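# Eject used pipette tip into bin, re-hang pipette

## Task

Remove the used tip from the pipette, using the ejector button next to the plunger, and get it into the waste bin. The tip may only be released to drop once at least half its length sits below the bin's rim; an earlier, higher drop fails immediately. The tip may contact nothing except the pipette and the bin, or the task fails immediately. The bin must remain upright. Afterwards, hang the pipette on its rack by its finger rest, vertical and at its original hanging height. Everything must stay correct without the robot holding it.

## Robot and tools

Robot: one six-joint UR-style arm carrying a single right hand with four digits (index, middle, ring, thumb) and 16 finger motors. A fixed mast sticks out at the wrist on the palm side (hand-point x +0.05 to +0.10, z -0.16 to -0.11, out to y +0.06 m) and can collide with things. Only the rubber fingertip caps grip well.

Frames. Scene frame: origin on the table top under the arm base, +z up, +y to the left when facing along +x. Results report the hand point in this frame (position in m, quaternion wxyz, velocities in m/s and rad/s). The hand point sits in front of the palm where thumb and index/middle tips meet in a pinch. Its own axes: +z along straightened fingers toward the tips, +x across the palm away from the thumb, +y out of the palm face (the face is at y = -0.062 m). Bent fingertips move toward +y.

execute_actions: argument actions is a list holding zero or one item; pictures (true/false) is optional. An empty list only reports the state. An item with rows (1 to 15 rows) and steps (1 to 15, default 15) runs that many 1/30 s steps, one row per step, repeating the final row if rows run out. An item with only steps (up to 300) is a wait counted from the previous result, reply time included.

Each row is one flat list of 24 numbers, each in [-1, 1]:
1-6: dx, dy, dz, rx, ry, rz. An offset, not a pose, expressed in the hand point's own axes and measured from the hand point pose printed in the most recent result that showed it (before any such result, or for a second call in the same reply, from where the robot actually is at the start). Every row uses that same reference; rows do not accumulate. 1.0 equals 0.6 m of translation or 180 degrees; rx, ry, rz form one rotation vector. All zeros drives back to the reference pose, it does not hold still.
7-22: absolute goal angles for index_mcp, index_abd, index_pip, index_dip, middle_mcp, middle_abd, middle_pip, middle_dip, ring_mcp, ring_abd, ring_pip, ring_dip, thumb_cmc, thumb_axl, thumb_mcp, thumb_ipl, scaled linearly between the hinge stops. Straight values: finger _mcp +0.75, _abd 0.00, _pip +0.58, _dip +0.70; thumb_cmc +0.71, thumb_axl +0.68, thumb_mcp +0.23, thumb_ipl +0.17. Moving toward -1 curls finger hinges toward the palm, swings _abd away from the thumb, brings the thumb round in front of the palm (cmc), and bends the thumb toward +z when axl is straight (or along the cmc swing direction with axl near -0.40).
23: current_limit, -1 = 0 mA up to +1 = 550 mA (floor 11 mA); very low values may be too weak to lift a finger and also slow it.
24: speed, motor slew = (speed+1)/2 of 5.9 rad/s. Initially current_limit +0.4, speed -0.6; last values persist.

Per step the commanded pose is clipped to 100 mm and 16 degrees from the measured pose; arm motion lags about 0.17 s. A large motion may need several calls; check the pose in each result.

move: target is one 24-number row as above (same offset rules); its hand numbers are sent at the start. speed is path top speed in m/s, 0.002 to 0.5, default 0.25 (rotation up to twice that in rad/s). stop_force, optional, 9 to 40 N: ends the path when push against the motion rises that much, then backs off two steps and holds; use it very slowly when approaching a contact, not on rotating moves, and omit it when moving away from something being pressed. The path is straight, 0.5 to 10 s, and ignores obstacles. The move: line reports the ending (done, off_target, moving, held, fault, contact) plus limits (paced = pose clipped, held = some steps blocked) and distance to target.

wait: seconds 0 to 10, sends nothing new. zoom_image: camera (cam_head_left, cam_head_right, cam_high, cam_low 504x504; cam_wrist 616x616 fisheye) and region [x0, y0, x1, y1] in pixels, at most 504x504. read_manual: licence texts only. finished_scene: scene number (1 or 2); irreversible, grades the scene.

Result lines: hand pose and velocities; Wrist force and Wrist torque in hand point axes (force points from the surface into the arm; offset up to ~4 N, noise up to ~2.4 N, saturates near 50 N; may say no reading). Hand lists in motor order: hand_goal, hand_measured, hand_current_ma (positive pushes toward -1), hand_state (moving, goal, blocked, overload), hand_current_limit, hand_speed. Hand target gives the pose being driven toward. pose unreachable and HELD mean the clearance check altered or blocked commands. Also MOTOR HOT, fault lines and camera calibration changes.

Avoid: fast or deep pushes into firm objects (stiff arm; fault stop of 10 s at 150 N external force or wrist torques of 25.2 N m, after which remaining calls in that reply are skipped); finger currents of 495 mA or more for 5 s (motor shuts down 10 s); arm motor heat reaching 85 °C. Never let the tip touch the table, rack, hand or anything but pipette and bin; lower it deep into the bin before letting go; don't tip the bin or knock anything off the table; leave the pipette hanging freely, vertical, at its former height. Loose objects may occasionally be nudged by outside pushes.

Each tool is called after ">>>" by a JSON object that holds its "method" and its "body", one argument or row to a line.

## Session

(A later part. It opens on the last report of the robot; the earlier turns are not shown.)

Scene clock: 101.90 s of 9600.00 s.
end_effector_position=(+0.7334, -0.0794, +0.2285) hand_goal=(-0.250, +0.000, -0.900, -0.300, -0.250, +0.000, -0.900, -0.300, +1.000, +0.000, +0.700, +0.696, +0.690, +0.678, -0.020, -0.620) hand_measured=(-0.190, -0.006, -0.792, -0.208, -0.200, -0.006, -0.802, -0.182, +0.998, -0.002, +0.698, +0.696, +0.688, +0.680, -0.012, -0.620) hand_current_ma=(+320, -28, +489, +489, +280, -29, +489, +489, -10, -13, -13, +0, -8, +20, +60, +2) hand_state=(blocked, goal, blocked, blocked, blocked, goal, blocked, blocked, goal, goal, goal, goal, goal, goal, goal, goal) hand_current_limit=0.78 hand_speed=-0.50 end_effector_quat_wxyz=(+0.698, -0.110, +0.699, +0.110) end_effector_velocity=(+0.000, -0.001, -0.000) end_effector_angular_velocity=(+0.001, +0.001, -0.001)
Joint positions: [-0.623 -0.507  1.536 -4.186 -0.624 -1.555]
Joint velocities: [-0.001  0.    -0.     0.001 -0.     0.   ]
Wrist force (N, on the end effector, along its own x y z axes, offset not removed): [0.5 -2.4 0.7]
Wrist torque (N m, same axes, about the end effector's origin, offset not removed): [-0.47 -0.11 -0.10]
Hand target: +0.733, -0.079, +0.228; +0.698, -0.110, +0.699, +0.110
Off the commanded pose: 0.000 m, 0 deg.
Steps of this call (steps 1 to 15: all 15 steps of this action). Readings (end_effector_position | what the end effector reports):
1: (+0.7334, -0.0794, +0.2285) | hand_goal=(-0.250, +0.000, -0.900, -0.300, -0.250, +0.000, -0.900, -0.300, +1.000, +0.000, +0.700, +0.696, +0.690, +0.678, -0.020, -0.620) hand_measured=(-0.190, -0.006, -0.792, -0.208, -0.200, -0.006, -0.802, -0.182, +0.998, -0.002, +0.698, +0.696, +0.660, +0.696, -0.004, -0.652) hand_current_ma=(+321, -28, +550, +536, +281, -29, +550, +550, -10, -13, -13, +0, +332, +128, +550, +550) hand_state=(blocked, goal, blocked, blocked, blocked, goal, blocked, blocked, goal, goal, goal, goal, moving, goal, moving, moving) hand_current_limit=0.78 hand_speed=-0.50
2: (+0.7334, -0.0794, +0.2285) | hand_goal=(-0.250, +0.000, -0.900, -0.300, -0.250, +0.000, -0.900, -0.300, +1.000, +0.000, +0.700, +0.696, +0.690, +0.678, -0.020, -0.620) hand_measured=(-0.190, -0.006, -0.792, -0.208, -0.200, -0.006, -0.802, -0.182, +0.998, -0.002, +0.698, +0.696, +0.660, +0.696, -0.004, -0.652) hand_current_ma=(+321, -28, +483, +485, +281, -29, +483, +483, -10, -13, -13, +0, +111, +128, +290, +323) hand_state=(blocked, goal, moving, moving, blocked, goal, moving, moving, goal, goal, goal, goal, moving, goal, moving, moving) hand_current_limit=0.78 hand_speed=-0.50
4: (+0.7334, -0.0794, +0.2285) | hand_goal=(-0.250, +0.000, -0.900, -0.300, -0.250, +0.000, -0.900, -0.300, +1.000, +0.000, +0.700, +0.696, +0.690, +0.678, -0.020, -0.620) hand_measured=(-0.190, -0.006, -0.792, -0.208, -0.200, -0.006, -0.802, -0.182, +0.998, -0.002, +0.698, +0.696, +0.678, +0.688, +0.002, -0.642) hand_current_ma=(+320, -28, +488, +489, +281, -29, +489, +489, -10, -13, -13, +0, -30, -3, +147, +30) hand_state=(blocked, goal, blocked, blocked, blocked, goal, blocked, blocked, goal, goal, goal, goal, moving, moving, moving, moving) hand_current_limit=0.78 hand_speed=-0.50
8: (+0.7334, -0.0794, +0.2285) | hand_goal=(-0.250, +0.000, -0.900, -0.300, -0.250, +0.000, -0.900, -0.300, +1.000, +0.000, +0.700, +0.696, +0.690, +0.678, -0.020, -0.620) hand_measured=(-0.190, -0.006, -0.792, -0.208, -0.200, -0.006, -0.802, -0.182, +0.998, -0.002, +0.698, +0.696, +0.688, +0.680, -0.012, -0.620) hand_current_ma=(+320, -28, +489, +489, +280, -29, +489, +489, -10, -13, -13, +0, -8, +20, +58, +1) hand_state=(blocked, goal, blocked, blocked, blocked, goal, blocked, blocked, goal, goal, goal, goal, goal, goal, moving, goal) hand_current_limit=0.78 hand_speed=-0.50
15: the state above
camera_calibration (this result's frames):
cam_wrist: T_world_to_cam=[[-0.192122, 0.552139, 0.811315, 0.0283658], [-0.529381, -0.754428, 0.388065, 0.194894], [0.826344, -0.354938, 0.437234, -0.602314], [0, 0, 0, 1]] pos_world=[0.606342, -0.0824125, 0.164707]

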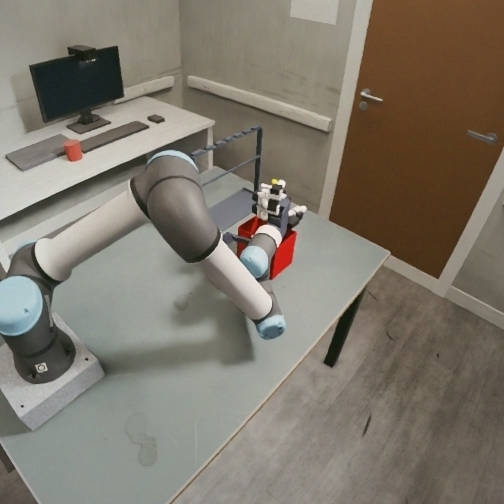

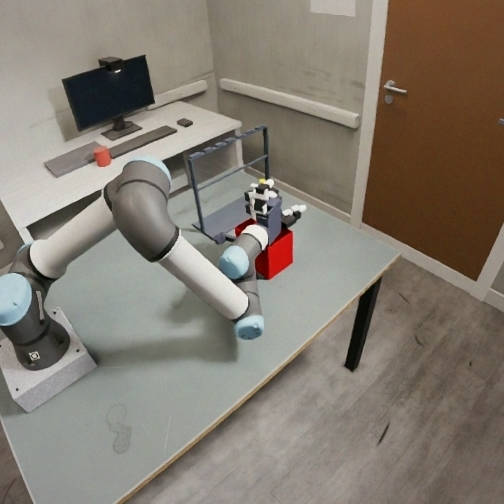

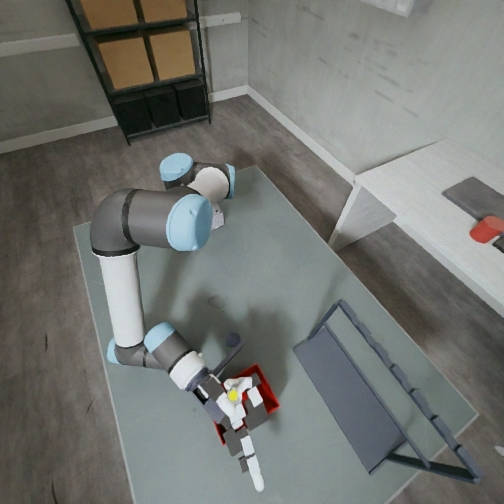

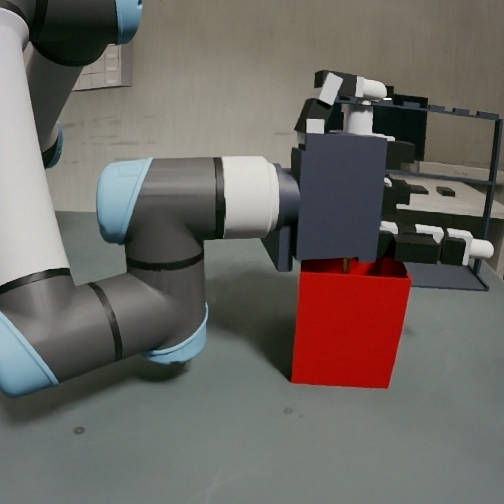

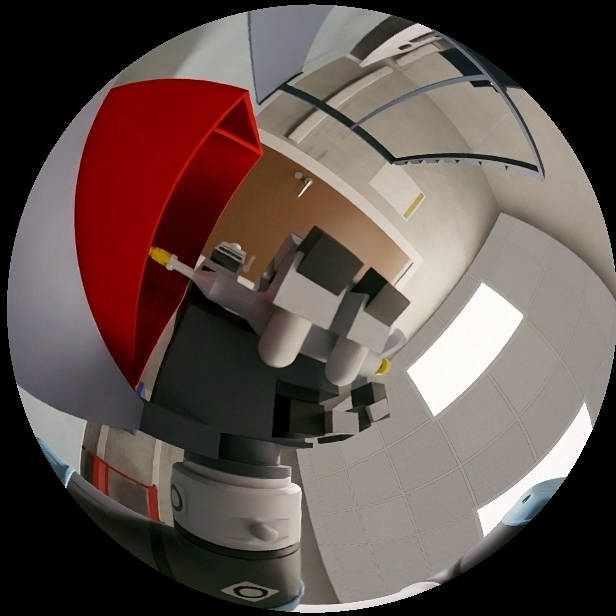

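>>> {"method": "move", "body": {
  "target": [0,0,0,0,0,0,-0.25,0,-0.9,-0.3,-0.25,0,-0.9,-0.3,1,0,0.7,0.696,0.72,0.678,-0.2,-0.15,0.78,-0.5]
}}

>>> {"method": "move", "body": {
  "target": [0,0,0,0,0,0,-0.25,0,-0.9,-0.3,-0.25,0,-0.9,-0.3,1,0,0.7,0.696,0.71,0.678,-0.3,-0.9,1,1]
}}

>>> {"method": "move", "body": {
  "target": [0,0,0,0,0,0,-0.25,0,-0.9,-0.3,-0.25,0,-0.9,-0.3,1,0,0.7,0.696,0.71,0.678,-0.3,-0.9,0.78,-0.5]
}}

>>> {"method": "zoom_image", "body": {
  "camera": "cam_low",
  "region": [280,40,420,180]
}}

Scene clock: 106.67 s of 9600.00 s.
end_effector_position=(+0.7334, -0.0794, +0.2285) hand_goal=(-0.250, +0.000, -0.900, -0.300, -0.250, +0.000, -0.900, -0.300, +1.000, +0.000, +0.700, +0.696, +0.720, +0.678, -0.200, -0.150) hand_measured=(-0.190, -0.006, -0.792, -0.208, -0.200, -0.006, -0.802, -0.182, +0.998, -0.002, +0.698, +0.696, +0.718, +0.678, -0.202, -0.156) hand_current_ma=(+320, -28, +490, +489, +280, -29, +489, +489, -10, -13, -13, +0, -9, +6, -13, -38) hand_state=(blocked, goal, blocked, blocked, blocked, goal, blocked, blocked, goal, goal, goal, goal, goal, goal, goal, goal) hand_current_limit=0.78 hand_speed=-0.50 end_effector_quat_wxyz=(+0.698, -0.110, +0.699, +0.110) end_effector_velocity=(-0.000, +0.000, +0.000) end_effector_angular_velocity=(+0.001, +0.000, -0.000)
Joint positions: [-0.623 -0.507  1.536 -4.186 -0.624 -1.555]
Joint velocities: [ 0.    -0.     0.001  0.    -0.001  0.   ]
Wrist force (N, on the end effector, along its own x y z axes, offset not removed): [-1.7 -0.6 -1.2]
Wrist torque (N m, same axes, about the end effector's origin, offset not removed): [-0.25 0.24 -0.19]
Hand target: +0.733, -0.079, +0.228; +0.698, -0.110, +0.699, +0.110
Off the commanded pose: 0.000 m, 0 deg.
After step 100, 0.63 s passed at rest.
move: done
camera_calibration (this result's frames):
cam_wrist: T_world_to_cam=[[-0.192122, 0.552139, 0.811315, 0.0283658], [-0.529381, -0.754428, 0.388065, 0.194895], [0.826344, -0.354939, 0.437235, -0.602314], [0, 0, 0, 1]] pos_world=[0.606342, -0.0824125, 0.164707]

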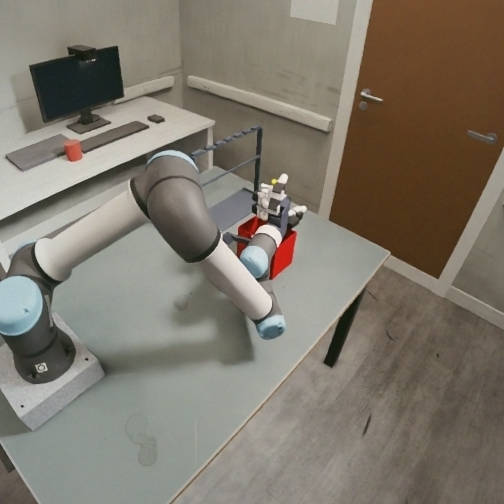

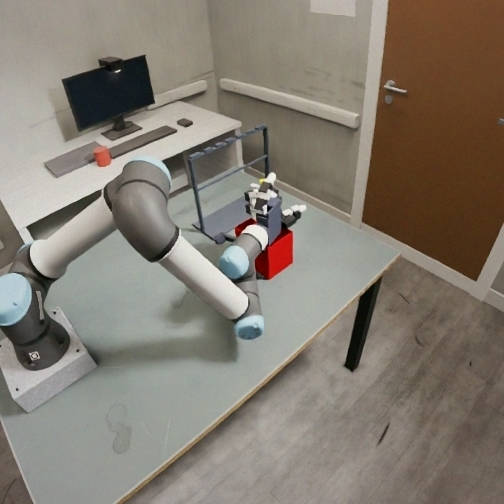

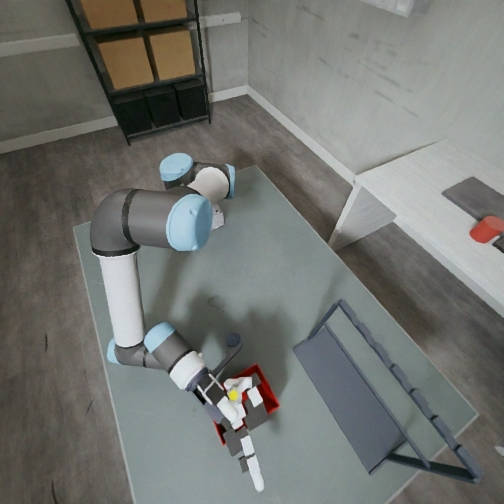

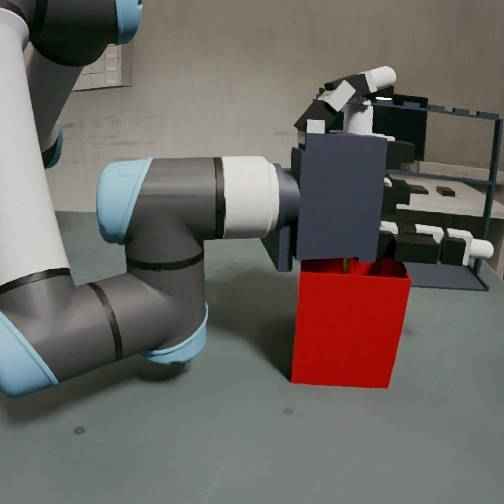

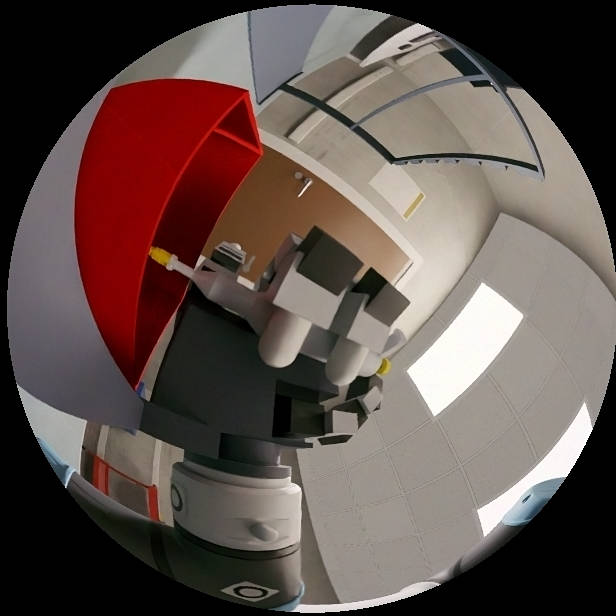

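Scene clock: 107.17 s of 9600.00 s.
end_effector_position=(+0.7334, -0.0794, +0.2285) hand_goal=(-0.250, +0.000, -0.900, -0.300, -0.250, +0.000, -0.900, -0.300, +1.000, +0.000, +0.700, +0.696, +0.710, +0.678, -0.300, -0.900) hand_measured=(-0.190, -0.006, -0.792, -0.208, -0.200, -0.006, -0.802, -0.182, +0.998, -0.002, +0.698, +0.696, +0.720, +0.680, -0.258, -0.346) hand_current_ma=(+317, -28, +550, +536, +279, -29, +550, +550, -10, -13, -13, +0, +56, +13, +319, +550) hand_state=(blocked, goal, blocked, blocked, blocked, goal, blocked, blocked, goal, goal, goal, goal, goal, goal, blocked, blocked) hand_current_limit=1.00 hand_speed=1.00 end_effector_quat_wxyz=(+0.698, -0.110, +0.699, +0.110) end_effector_velocity=(+0.000, +0.000, +0.000) end_effector_angular_velocity=(-0.000, -0.000, +0.001)
Joint positions: [-0.623 -0.507  1.536 -4.186 -0.624 -1.555]
Joint velocities: [ 0.001 -0.001 -0.     0.     0.    -0.   ]
Wrist force (N, on the end effector, along its own x y z axes, offset not removed): [-0.3 -0.9 -0.8]
Wrist torque (N m, same axes, about the end effector's origin, offset not removed): [-0.12 0.16 -0.05]
Hand target: +0.733, -0.079, +0.228; +0.698, -0.110, +0.699, +0.110
Off the commanded pose: 0.000 m, 0 deg.
move: done
camera_calibration (this result's frames):
cam_wrist: T_world_to_cam=[[-0.192123, 0.552139, 0.811315, 0.028366], [-0.529381, -0.754428, 0.388065, 0.194894], [0.826344, -0.354938, 0.437235, -0.602314], [0, 0, 0, 1]] pos_world=[0.606342, -0.0824125, 0.164707]

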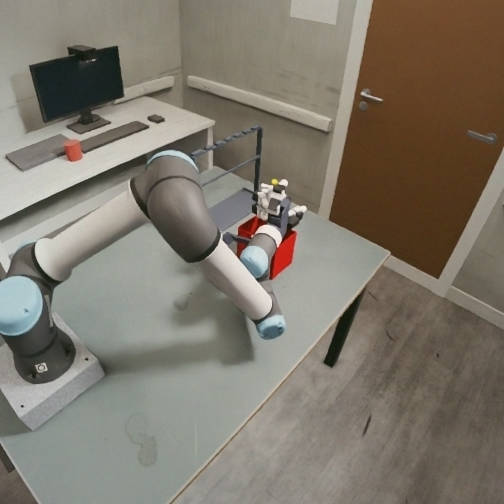

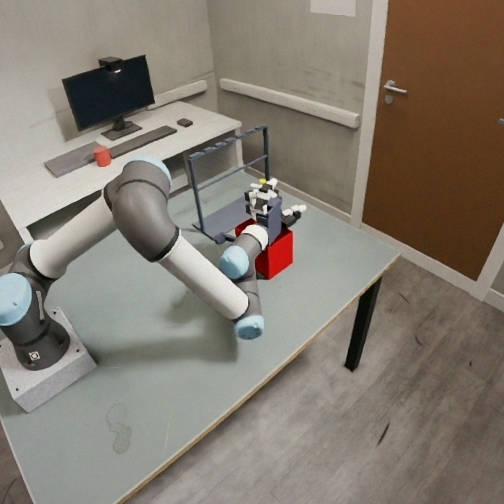

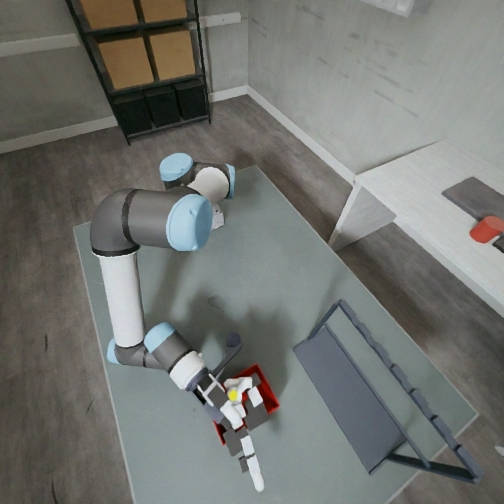

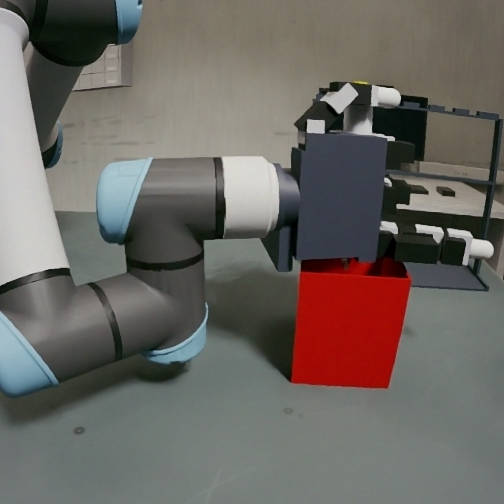

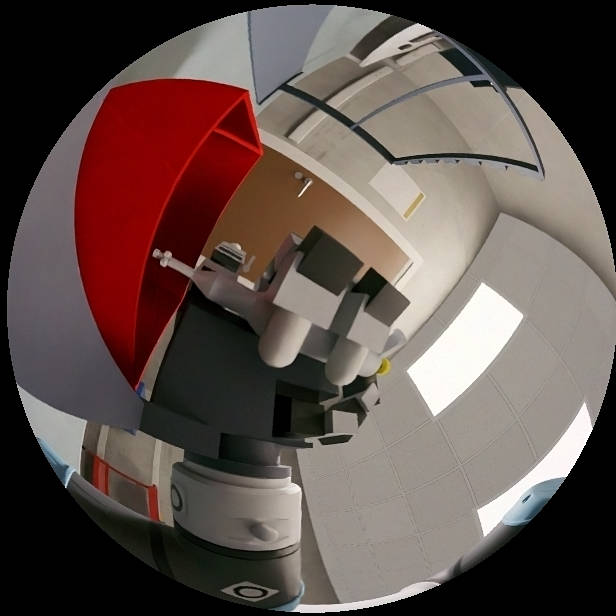

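Scene clock: 107.67 s of 9600.00 s.
end_effector_position=(+0.7334, -0.0794, +0.2285) hand_goal=(-0.250, +0.000, -0.900, -0.300, -0.250, +0.000, -0.900, -0.300, +1.000, +0.000, +0.700, +0.696, +0.710, +0.678, -0.300, -0.900) hand_measured=(-0.192, -0.006, -0.792, -0.208, -0.200, -0.006, -0.802, -0.182, +0.998, -0.002, +0.698, +0.696, +0.720, +0.680, -0.258, -0.346) hand_current_ma=(+317, -28, +489, +489, +279, -29, +489, +489, -10, -13, -13, +0, +56, +13, +319, +489) hand_state=(blocked, goal, blocked, blocked, blocked, goal, blocked, blocked, goal, goal, goal, goal, goal, goal, blocked, blocked) hand_current_limit=0.78 hand_speed=-0.50 end_effector_quat_wxyz=(+0.698, -0.110, +0.699, +0.110) end_effector_velocity=(+0.000, +0.000, -0.000) end_effector_angular_velocity=(+0.001, +0.001, +0.000)
Joint positions: [-0.623 -0.507  1.536 -4.186 -0.624 -1.555]
Joint velocities: [0.    0.    0.    0.001 0.    0.   ]
Wrist force (N, on the end effector, along its own x y z axes, offset not removed): [0.0 -1.9 -0.3]
Wrist torque (N m, same axes, about the end effector's origin, offset not removed): [-0.48 0.10 -0.10]
Hand target: +0.733, -0.079, +0.228; +0.698, -0.110, +0.699, +0.110
Off the commanded pose: 0.000 m, 0 deg.
move: done
camera_calibration (this result's frames):
cam_wrist: T_world_to_cam=[[-0.192123, 0.552139, 0.811314, 0.0283661], [-0.529381, -0.754428, 0.388065, 0.194894], [0.826344, -0.354938, 0.437235, -0.602314], [0, 0, 0, 1]] pos_world=[0.606342, -0.0824126, 0.164707]

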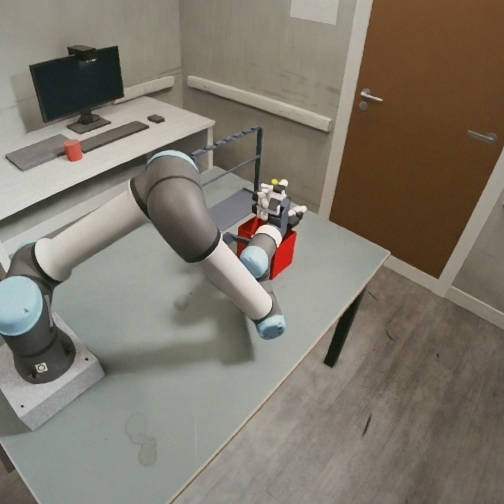

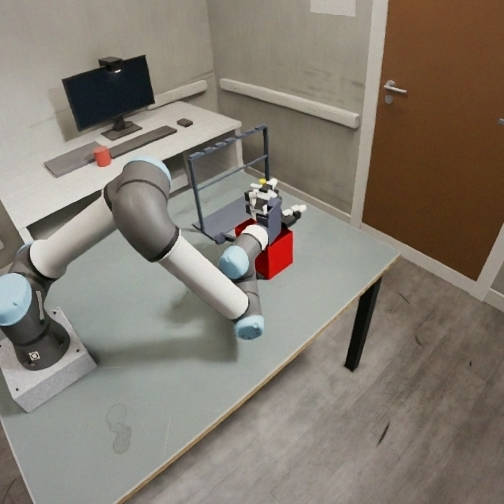

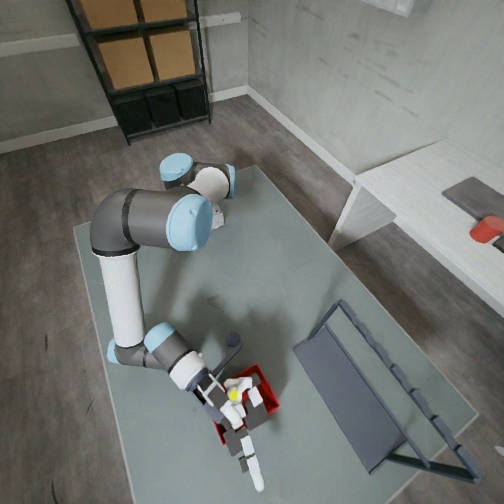

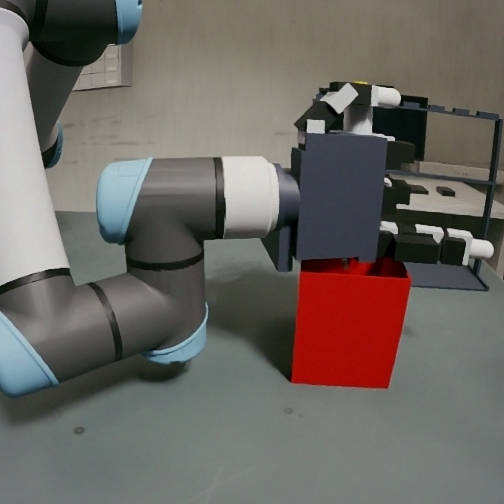

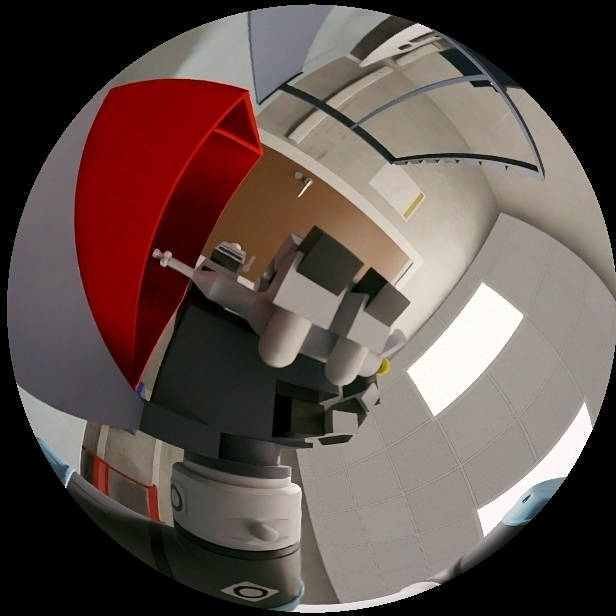

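Region (280, 40, 420, 180) of cam_low's 504x504 image, scaled by 3.600, with more detail than that image has.

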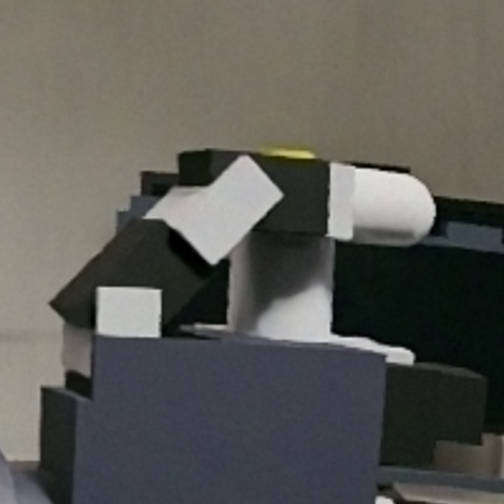

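>>> {"method": "move", "body": {
  "target": [-0.1,0,0,0,0,0,-0.25,0,-0.9,-0.3,-0.25,0,-0.9,-0.3,1,0,0.7,0.696,0.76,0.678,0.226,0.168,0.78,-0.6],
  "speed": 0.06
}}

>>> {"method": "move", "body": {
  "target": [0.0483,0.301,0.1217,0,0,0,-0.25,0,-0.9,-0.3,-0.25,0,-0.9,-0.3,1,0,0.7,0.696,0.76,0.678,0.226,0.168,0.78,-0.6],
  "speed": 0.12
}}

>>> {"method": "move", "body": {
  "target": [0,0.093,0.03,0,0,0,-0.25,0,-0.9,-0.3,-0.25,0,-0.9,-0.3,1,0,0.7,0.696,0.76,0.678,0.226,0.168,0.78,-0.6],
  "speed": 0.02
}}

>>> {"method": "zoom_image", "body": {
  "camera": "cam_high",
  "region": [300,280,400,380]
}}

Scene clock: 112.80 s of 9600.00 s.
end_effector_position=(+0.7336, -0.0796, +0.2883) hand_goal=(-0.250, +0.000, -0.900, -0.300, -0.250, +0.000, -0.900, -0.300, +1.000, +0.000, +0.700, +0.696, +0.760, +0.678, +0.226, +0.168) hand_measured=(-0.192, -0.006, -0.792, -0.208, -0.200, -0.006, -0.802, -0.182, +0.998, -0.002, +0.698, +0.696, +0.758, +0.676, +0.224, +0.166) hand_current_ma=(+317, -28, +489, +489, +279, -29, +489, +490, -10, -13, -13, +0, -8, -13, -14, -16) hand_state=(blocked, goal, blocked, blocked, blocked, goal, blocked, blocked, goal, goal, goal, goal, goal, goal, goal, goal) hand_current_limit=0.78 hand_speed=-0.60 end_effector_quat_wxyz=(+0.698, -0.110, +0.699, +0.110) end_effector_velocity=(+0.000, -0.001, +0.002) end_effector_angular_velocity=(+0.001, +0.002, -0.001)
Joint positions: [-0.624 -0.625  1.572 -4.105 -0.623 -1.554]
Joint velocities: [-0.001 -0.004  0.001  0.005  0.    -0.001]
Wrist force (N, on the end effector, along its own x y z axes, offset not removed): [-0.1 -2.1 1.2]
Wrist torque (N m, same axes, about the end effector's origin, offset not removed): [-0.41 0.03 -0.13]
Hand target: +0.734, -0.080, +0.289; +0.698, -0.110, +0.699, +0.110
Off the commanded pose: 0.000 m, 0 deg.
After step 90, 0.70 s passed at rest.
move: done
camera_calibration (this result's frames):
cam_wrist: T_world_to_cam=[[-0.192144, 0.552106, 0.811332, -0.0200601], [-0.529389, -0.754444, 0.388022, 0.171694], [0.826334, -0.354954, 0.437241, -0.62866], [0, 0, 0, 1]] pos_world=[0.606522, -0.0825367, 0.22453]

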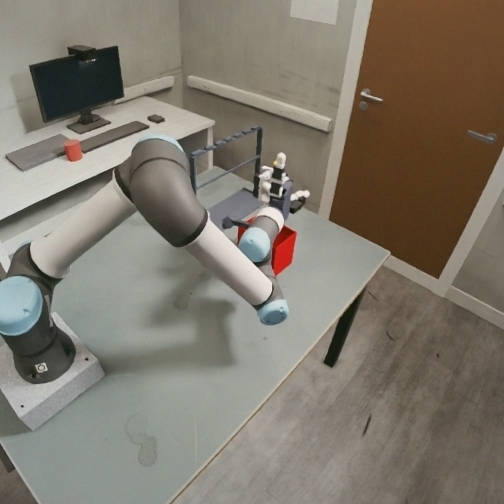

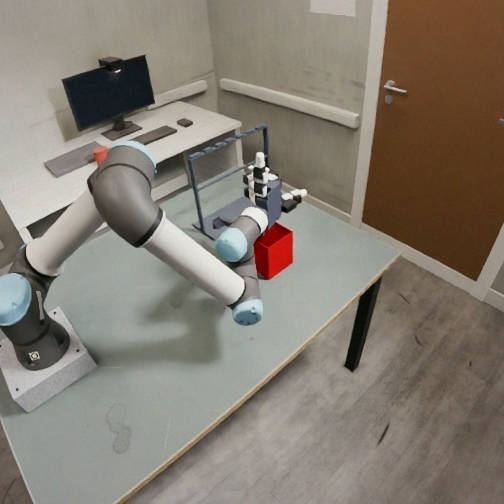

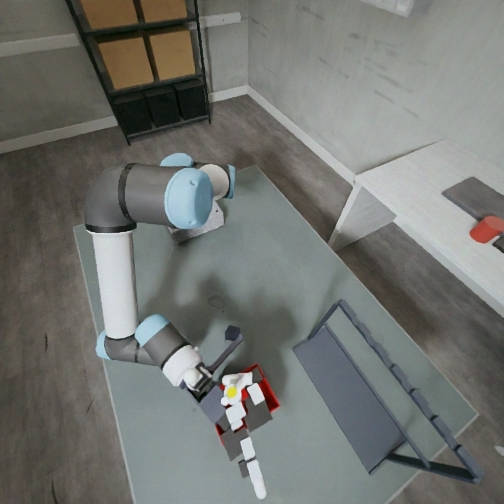

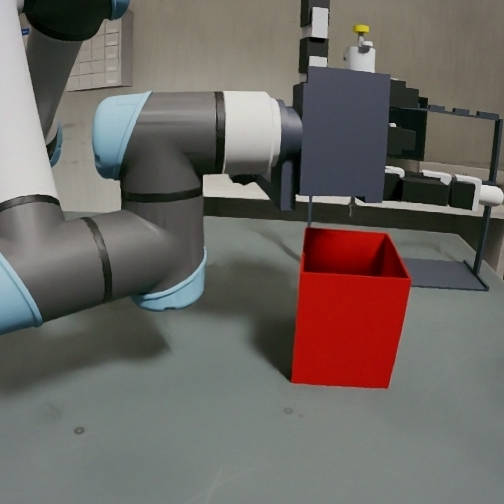

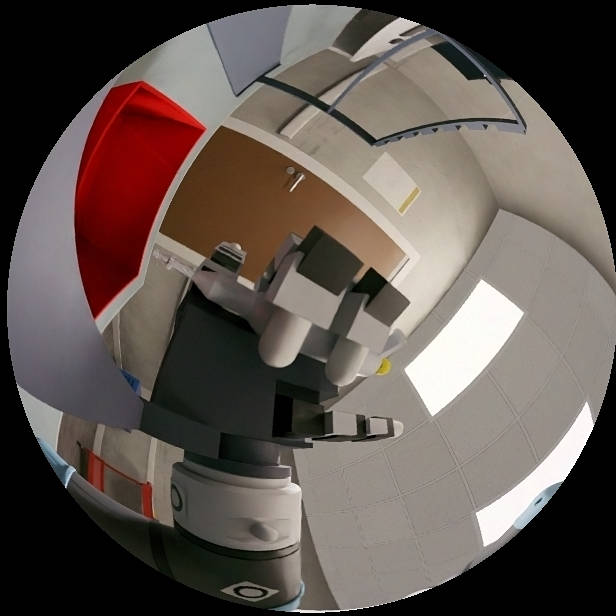

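Scene clock: 114.97 s of 9600.00 s.
end_effector_position=(+0.7472, +0.1147, +0.2598) hand_goal=(-0.250, +0.000, -0.900, -0.300, -0.250, +0.000, -0.900, -0.300, +1.000, +0.000, +0.700, +0.696, +0.760, +0.678, +0.226, +0.168) hand_measured=(-0.192, -0.006, -0.792, -0.208, -0.200, -0.006, -0.802, -0.182, +0.998, -0.002, +0.698, +0.696, +0.760, +0.676, +0.224, +0.166) hand_current_ma=(+317, -28, +489, +489, +279, -29, +490, +489, -9, -13, -13, +0, -4, -13, -13, -16) hand_state=(blocked, goal, blocked, blocked, blocked, goal, blocked, blocked, goal, goal, goal, goal, goal, goal, goal, goal) hand_current_limit=0.78 hand_speed=-0.60 end_effector_quat_wxyz=(+0.698, -0.110, +0.699, +0.110) end_effector_velocity=(+0.000, +0.002, -0.000) end_effector_angular_velocity=(+0.000, +0.000, +0.000)
Joint positions: [-0.3   -0.614  1.673 -4.212 -0.948 -1.56 ]
Joint velocities: [ 0.004  0.001 -0.001  0.    -0.003  0.   ]
Wrist force (N, on the end effector, along its own x y z axes, offset not removed): [-0.6 -4.1 -1.6]
Wrist torque (N m, same axes, about the end effector's origin, offset not removed): [-0.58 0.16 -0.30]
Hand target: +0.747, +0.115, +0.260; +0.698, -0.110, +0.699, +0.110
Off the commanded pose: 0.001 m, 0 deg.
move: done
camera_calibration (this result's frames):
cam_wrist: T_world_to_cam=[[-0.192405, 0.551721, 0.811532, -0.101399], [-0.529495, -0.754637, 0.387503, 0.336716], [0.826205, -0.355145, 0.437329, -0.558407], [0, 0, 0, 1]] pos_world=[0.620138, 0.111727, 0.196018]

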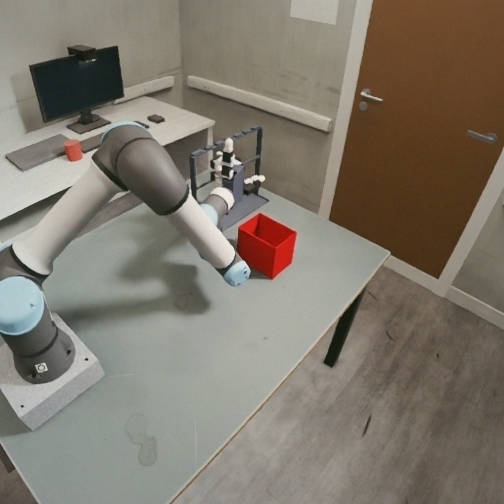

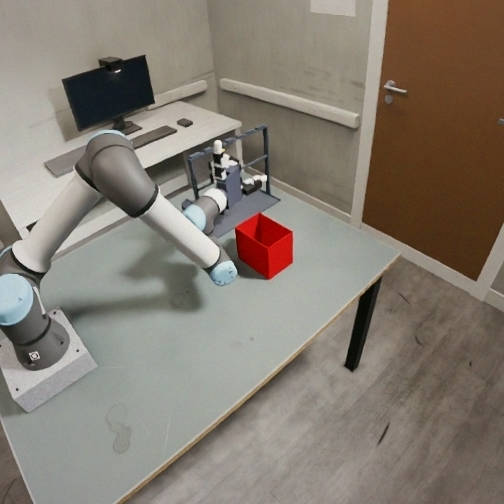

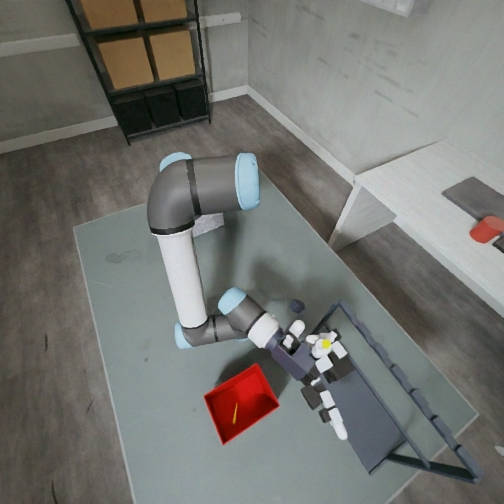

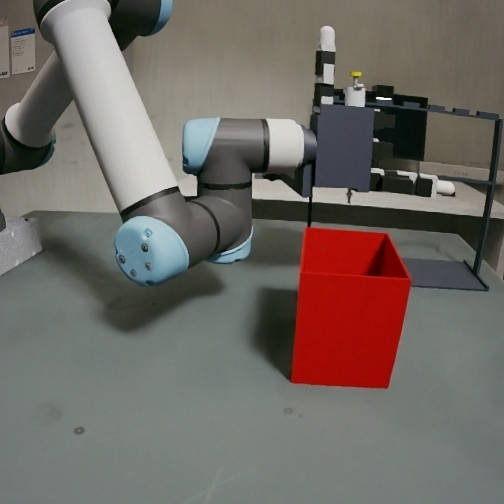

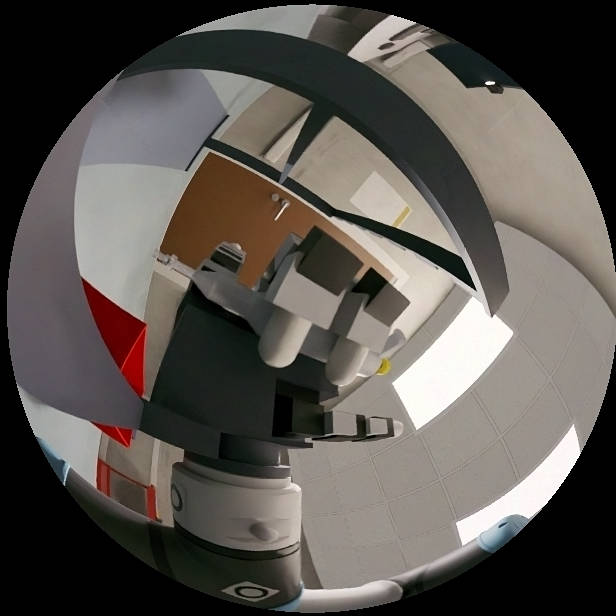

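Scene clock: 118.20 s of 9600.00 s.
end_effector_position=(+0.7471, +0.1731, +0.2601) hand_goal=(-0.250, +0.000, -0.900, -0.300, -0.250, +0.000, -0.900, -0.300, +1.000, +0.000, +0.700, +0.696, +0.760, +0.678, +0.226, +0.168) hand_measured=(-0.192, -0.006, -0.792, -0.208, -0.200, -0.006, -0.802, -0.182, +0.998, -0.002, +0.698, +0.696, +0.760, +0.676, +0.224, +0.166) hand_current_ma=(+317, -28, +490, +490, +279, -29, +490, +489, -9, -13, -13, +0, -4, -13, -13, -16) hand_state=(blocked, goal, blocked, blocked, blocked, goal, blocked, blocked, goal, goal, goal, goal, goal, goal, goal, goal) hand_current_limit=0.78 hand_speed=-0.60 end_effector_quat_wxyz=(+0.698, -0.110, +0.699, +0.110) end_effector_velocity=(+0.000, +0.002, -0.000) end_effector_angular_velocity=(-0.000, +0.000, -0.000)
Joint positions: [-0.195 -0.617  1.677 -4.213 -1.052 -1.561]
Joint velocities: [ 0.004  0.    -0.001  0.    -0.005 -0.   ]
Wrist force (N, on the end effector, along its own x y z axes, offset not removed): [1.3 -0.4 -1.4]
Wrist torque (N m, same axes, about the end effector's origin, offset not removed): [0.09 -0.18 0.05]
Hand target: +0.747, +0.173, +0.260; +0.698, -0.110, +0.699, +0.110
Off the commanded pose: 0.000 m, 0 deg.
move: done
camera_calibration (this result's frames):
cam_wrist: T_world_to_cam=[[-0.192557, 0.551598, 0.81158, -0.13373], [-0.529556, -0.7547, 0.387295, 0.38074], [0.826131, -0.355201, 0.437425, -0.537646], [0, 0, 0, 1]] pos_world=[0.620039, 0.170137, 0.196254]

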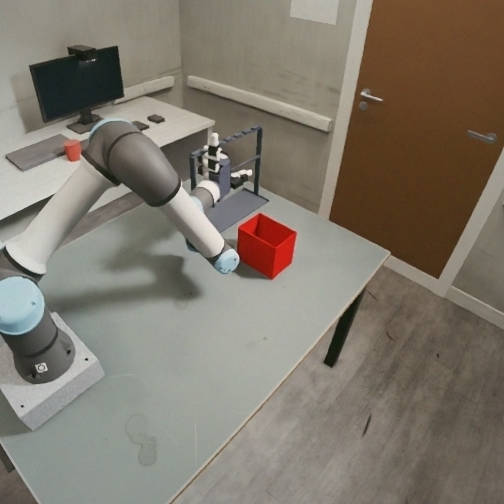

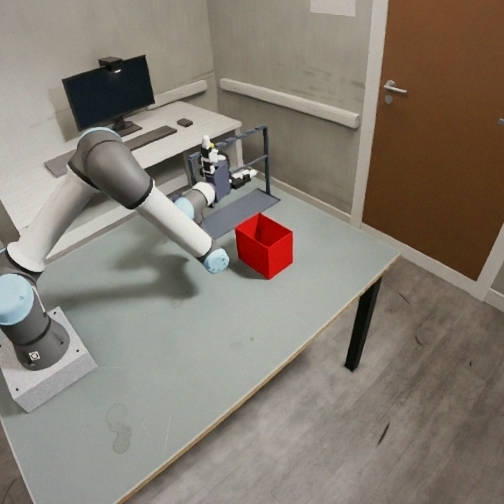

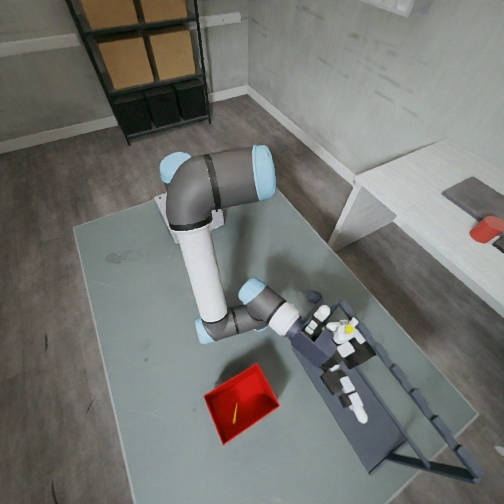

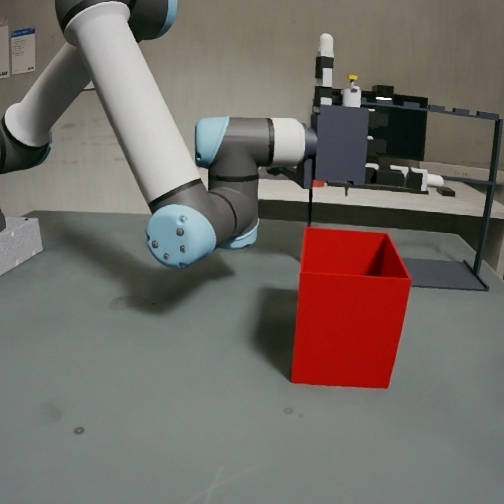

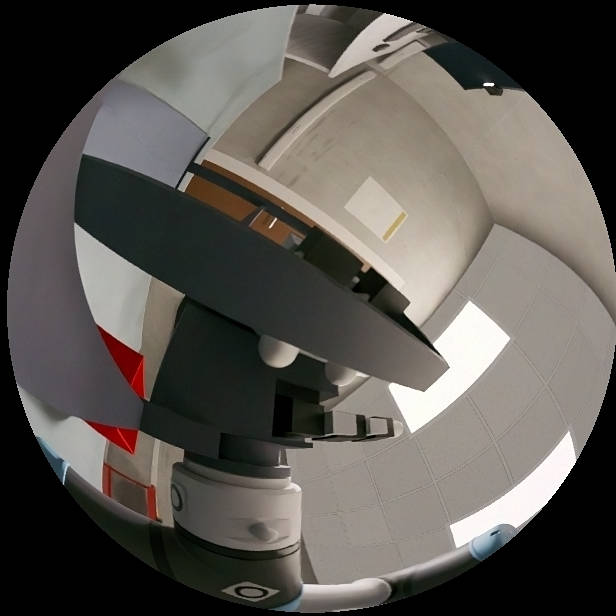

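Region (300, 280, 400, 380) of cam_high's 504x504 image, scaled by 5.040, with more detail than that image has.

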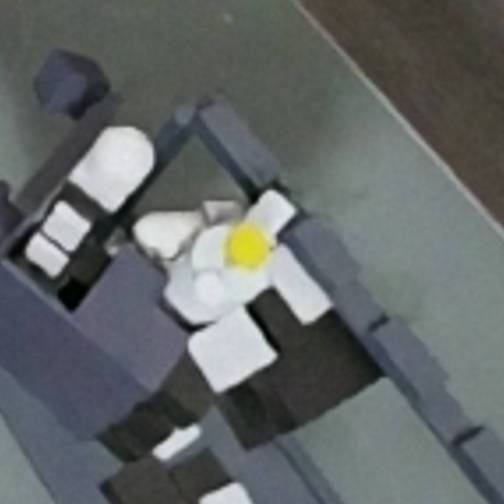

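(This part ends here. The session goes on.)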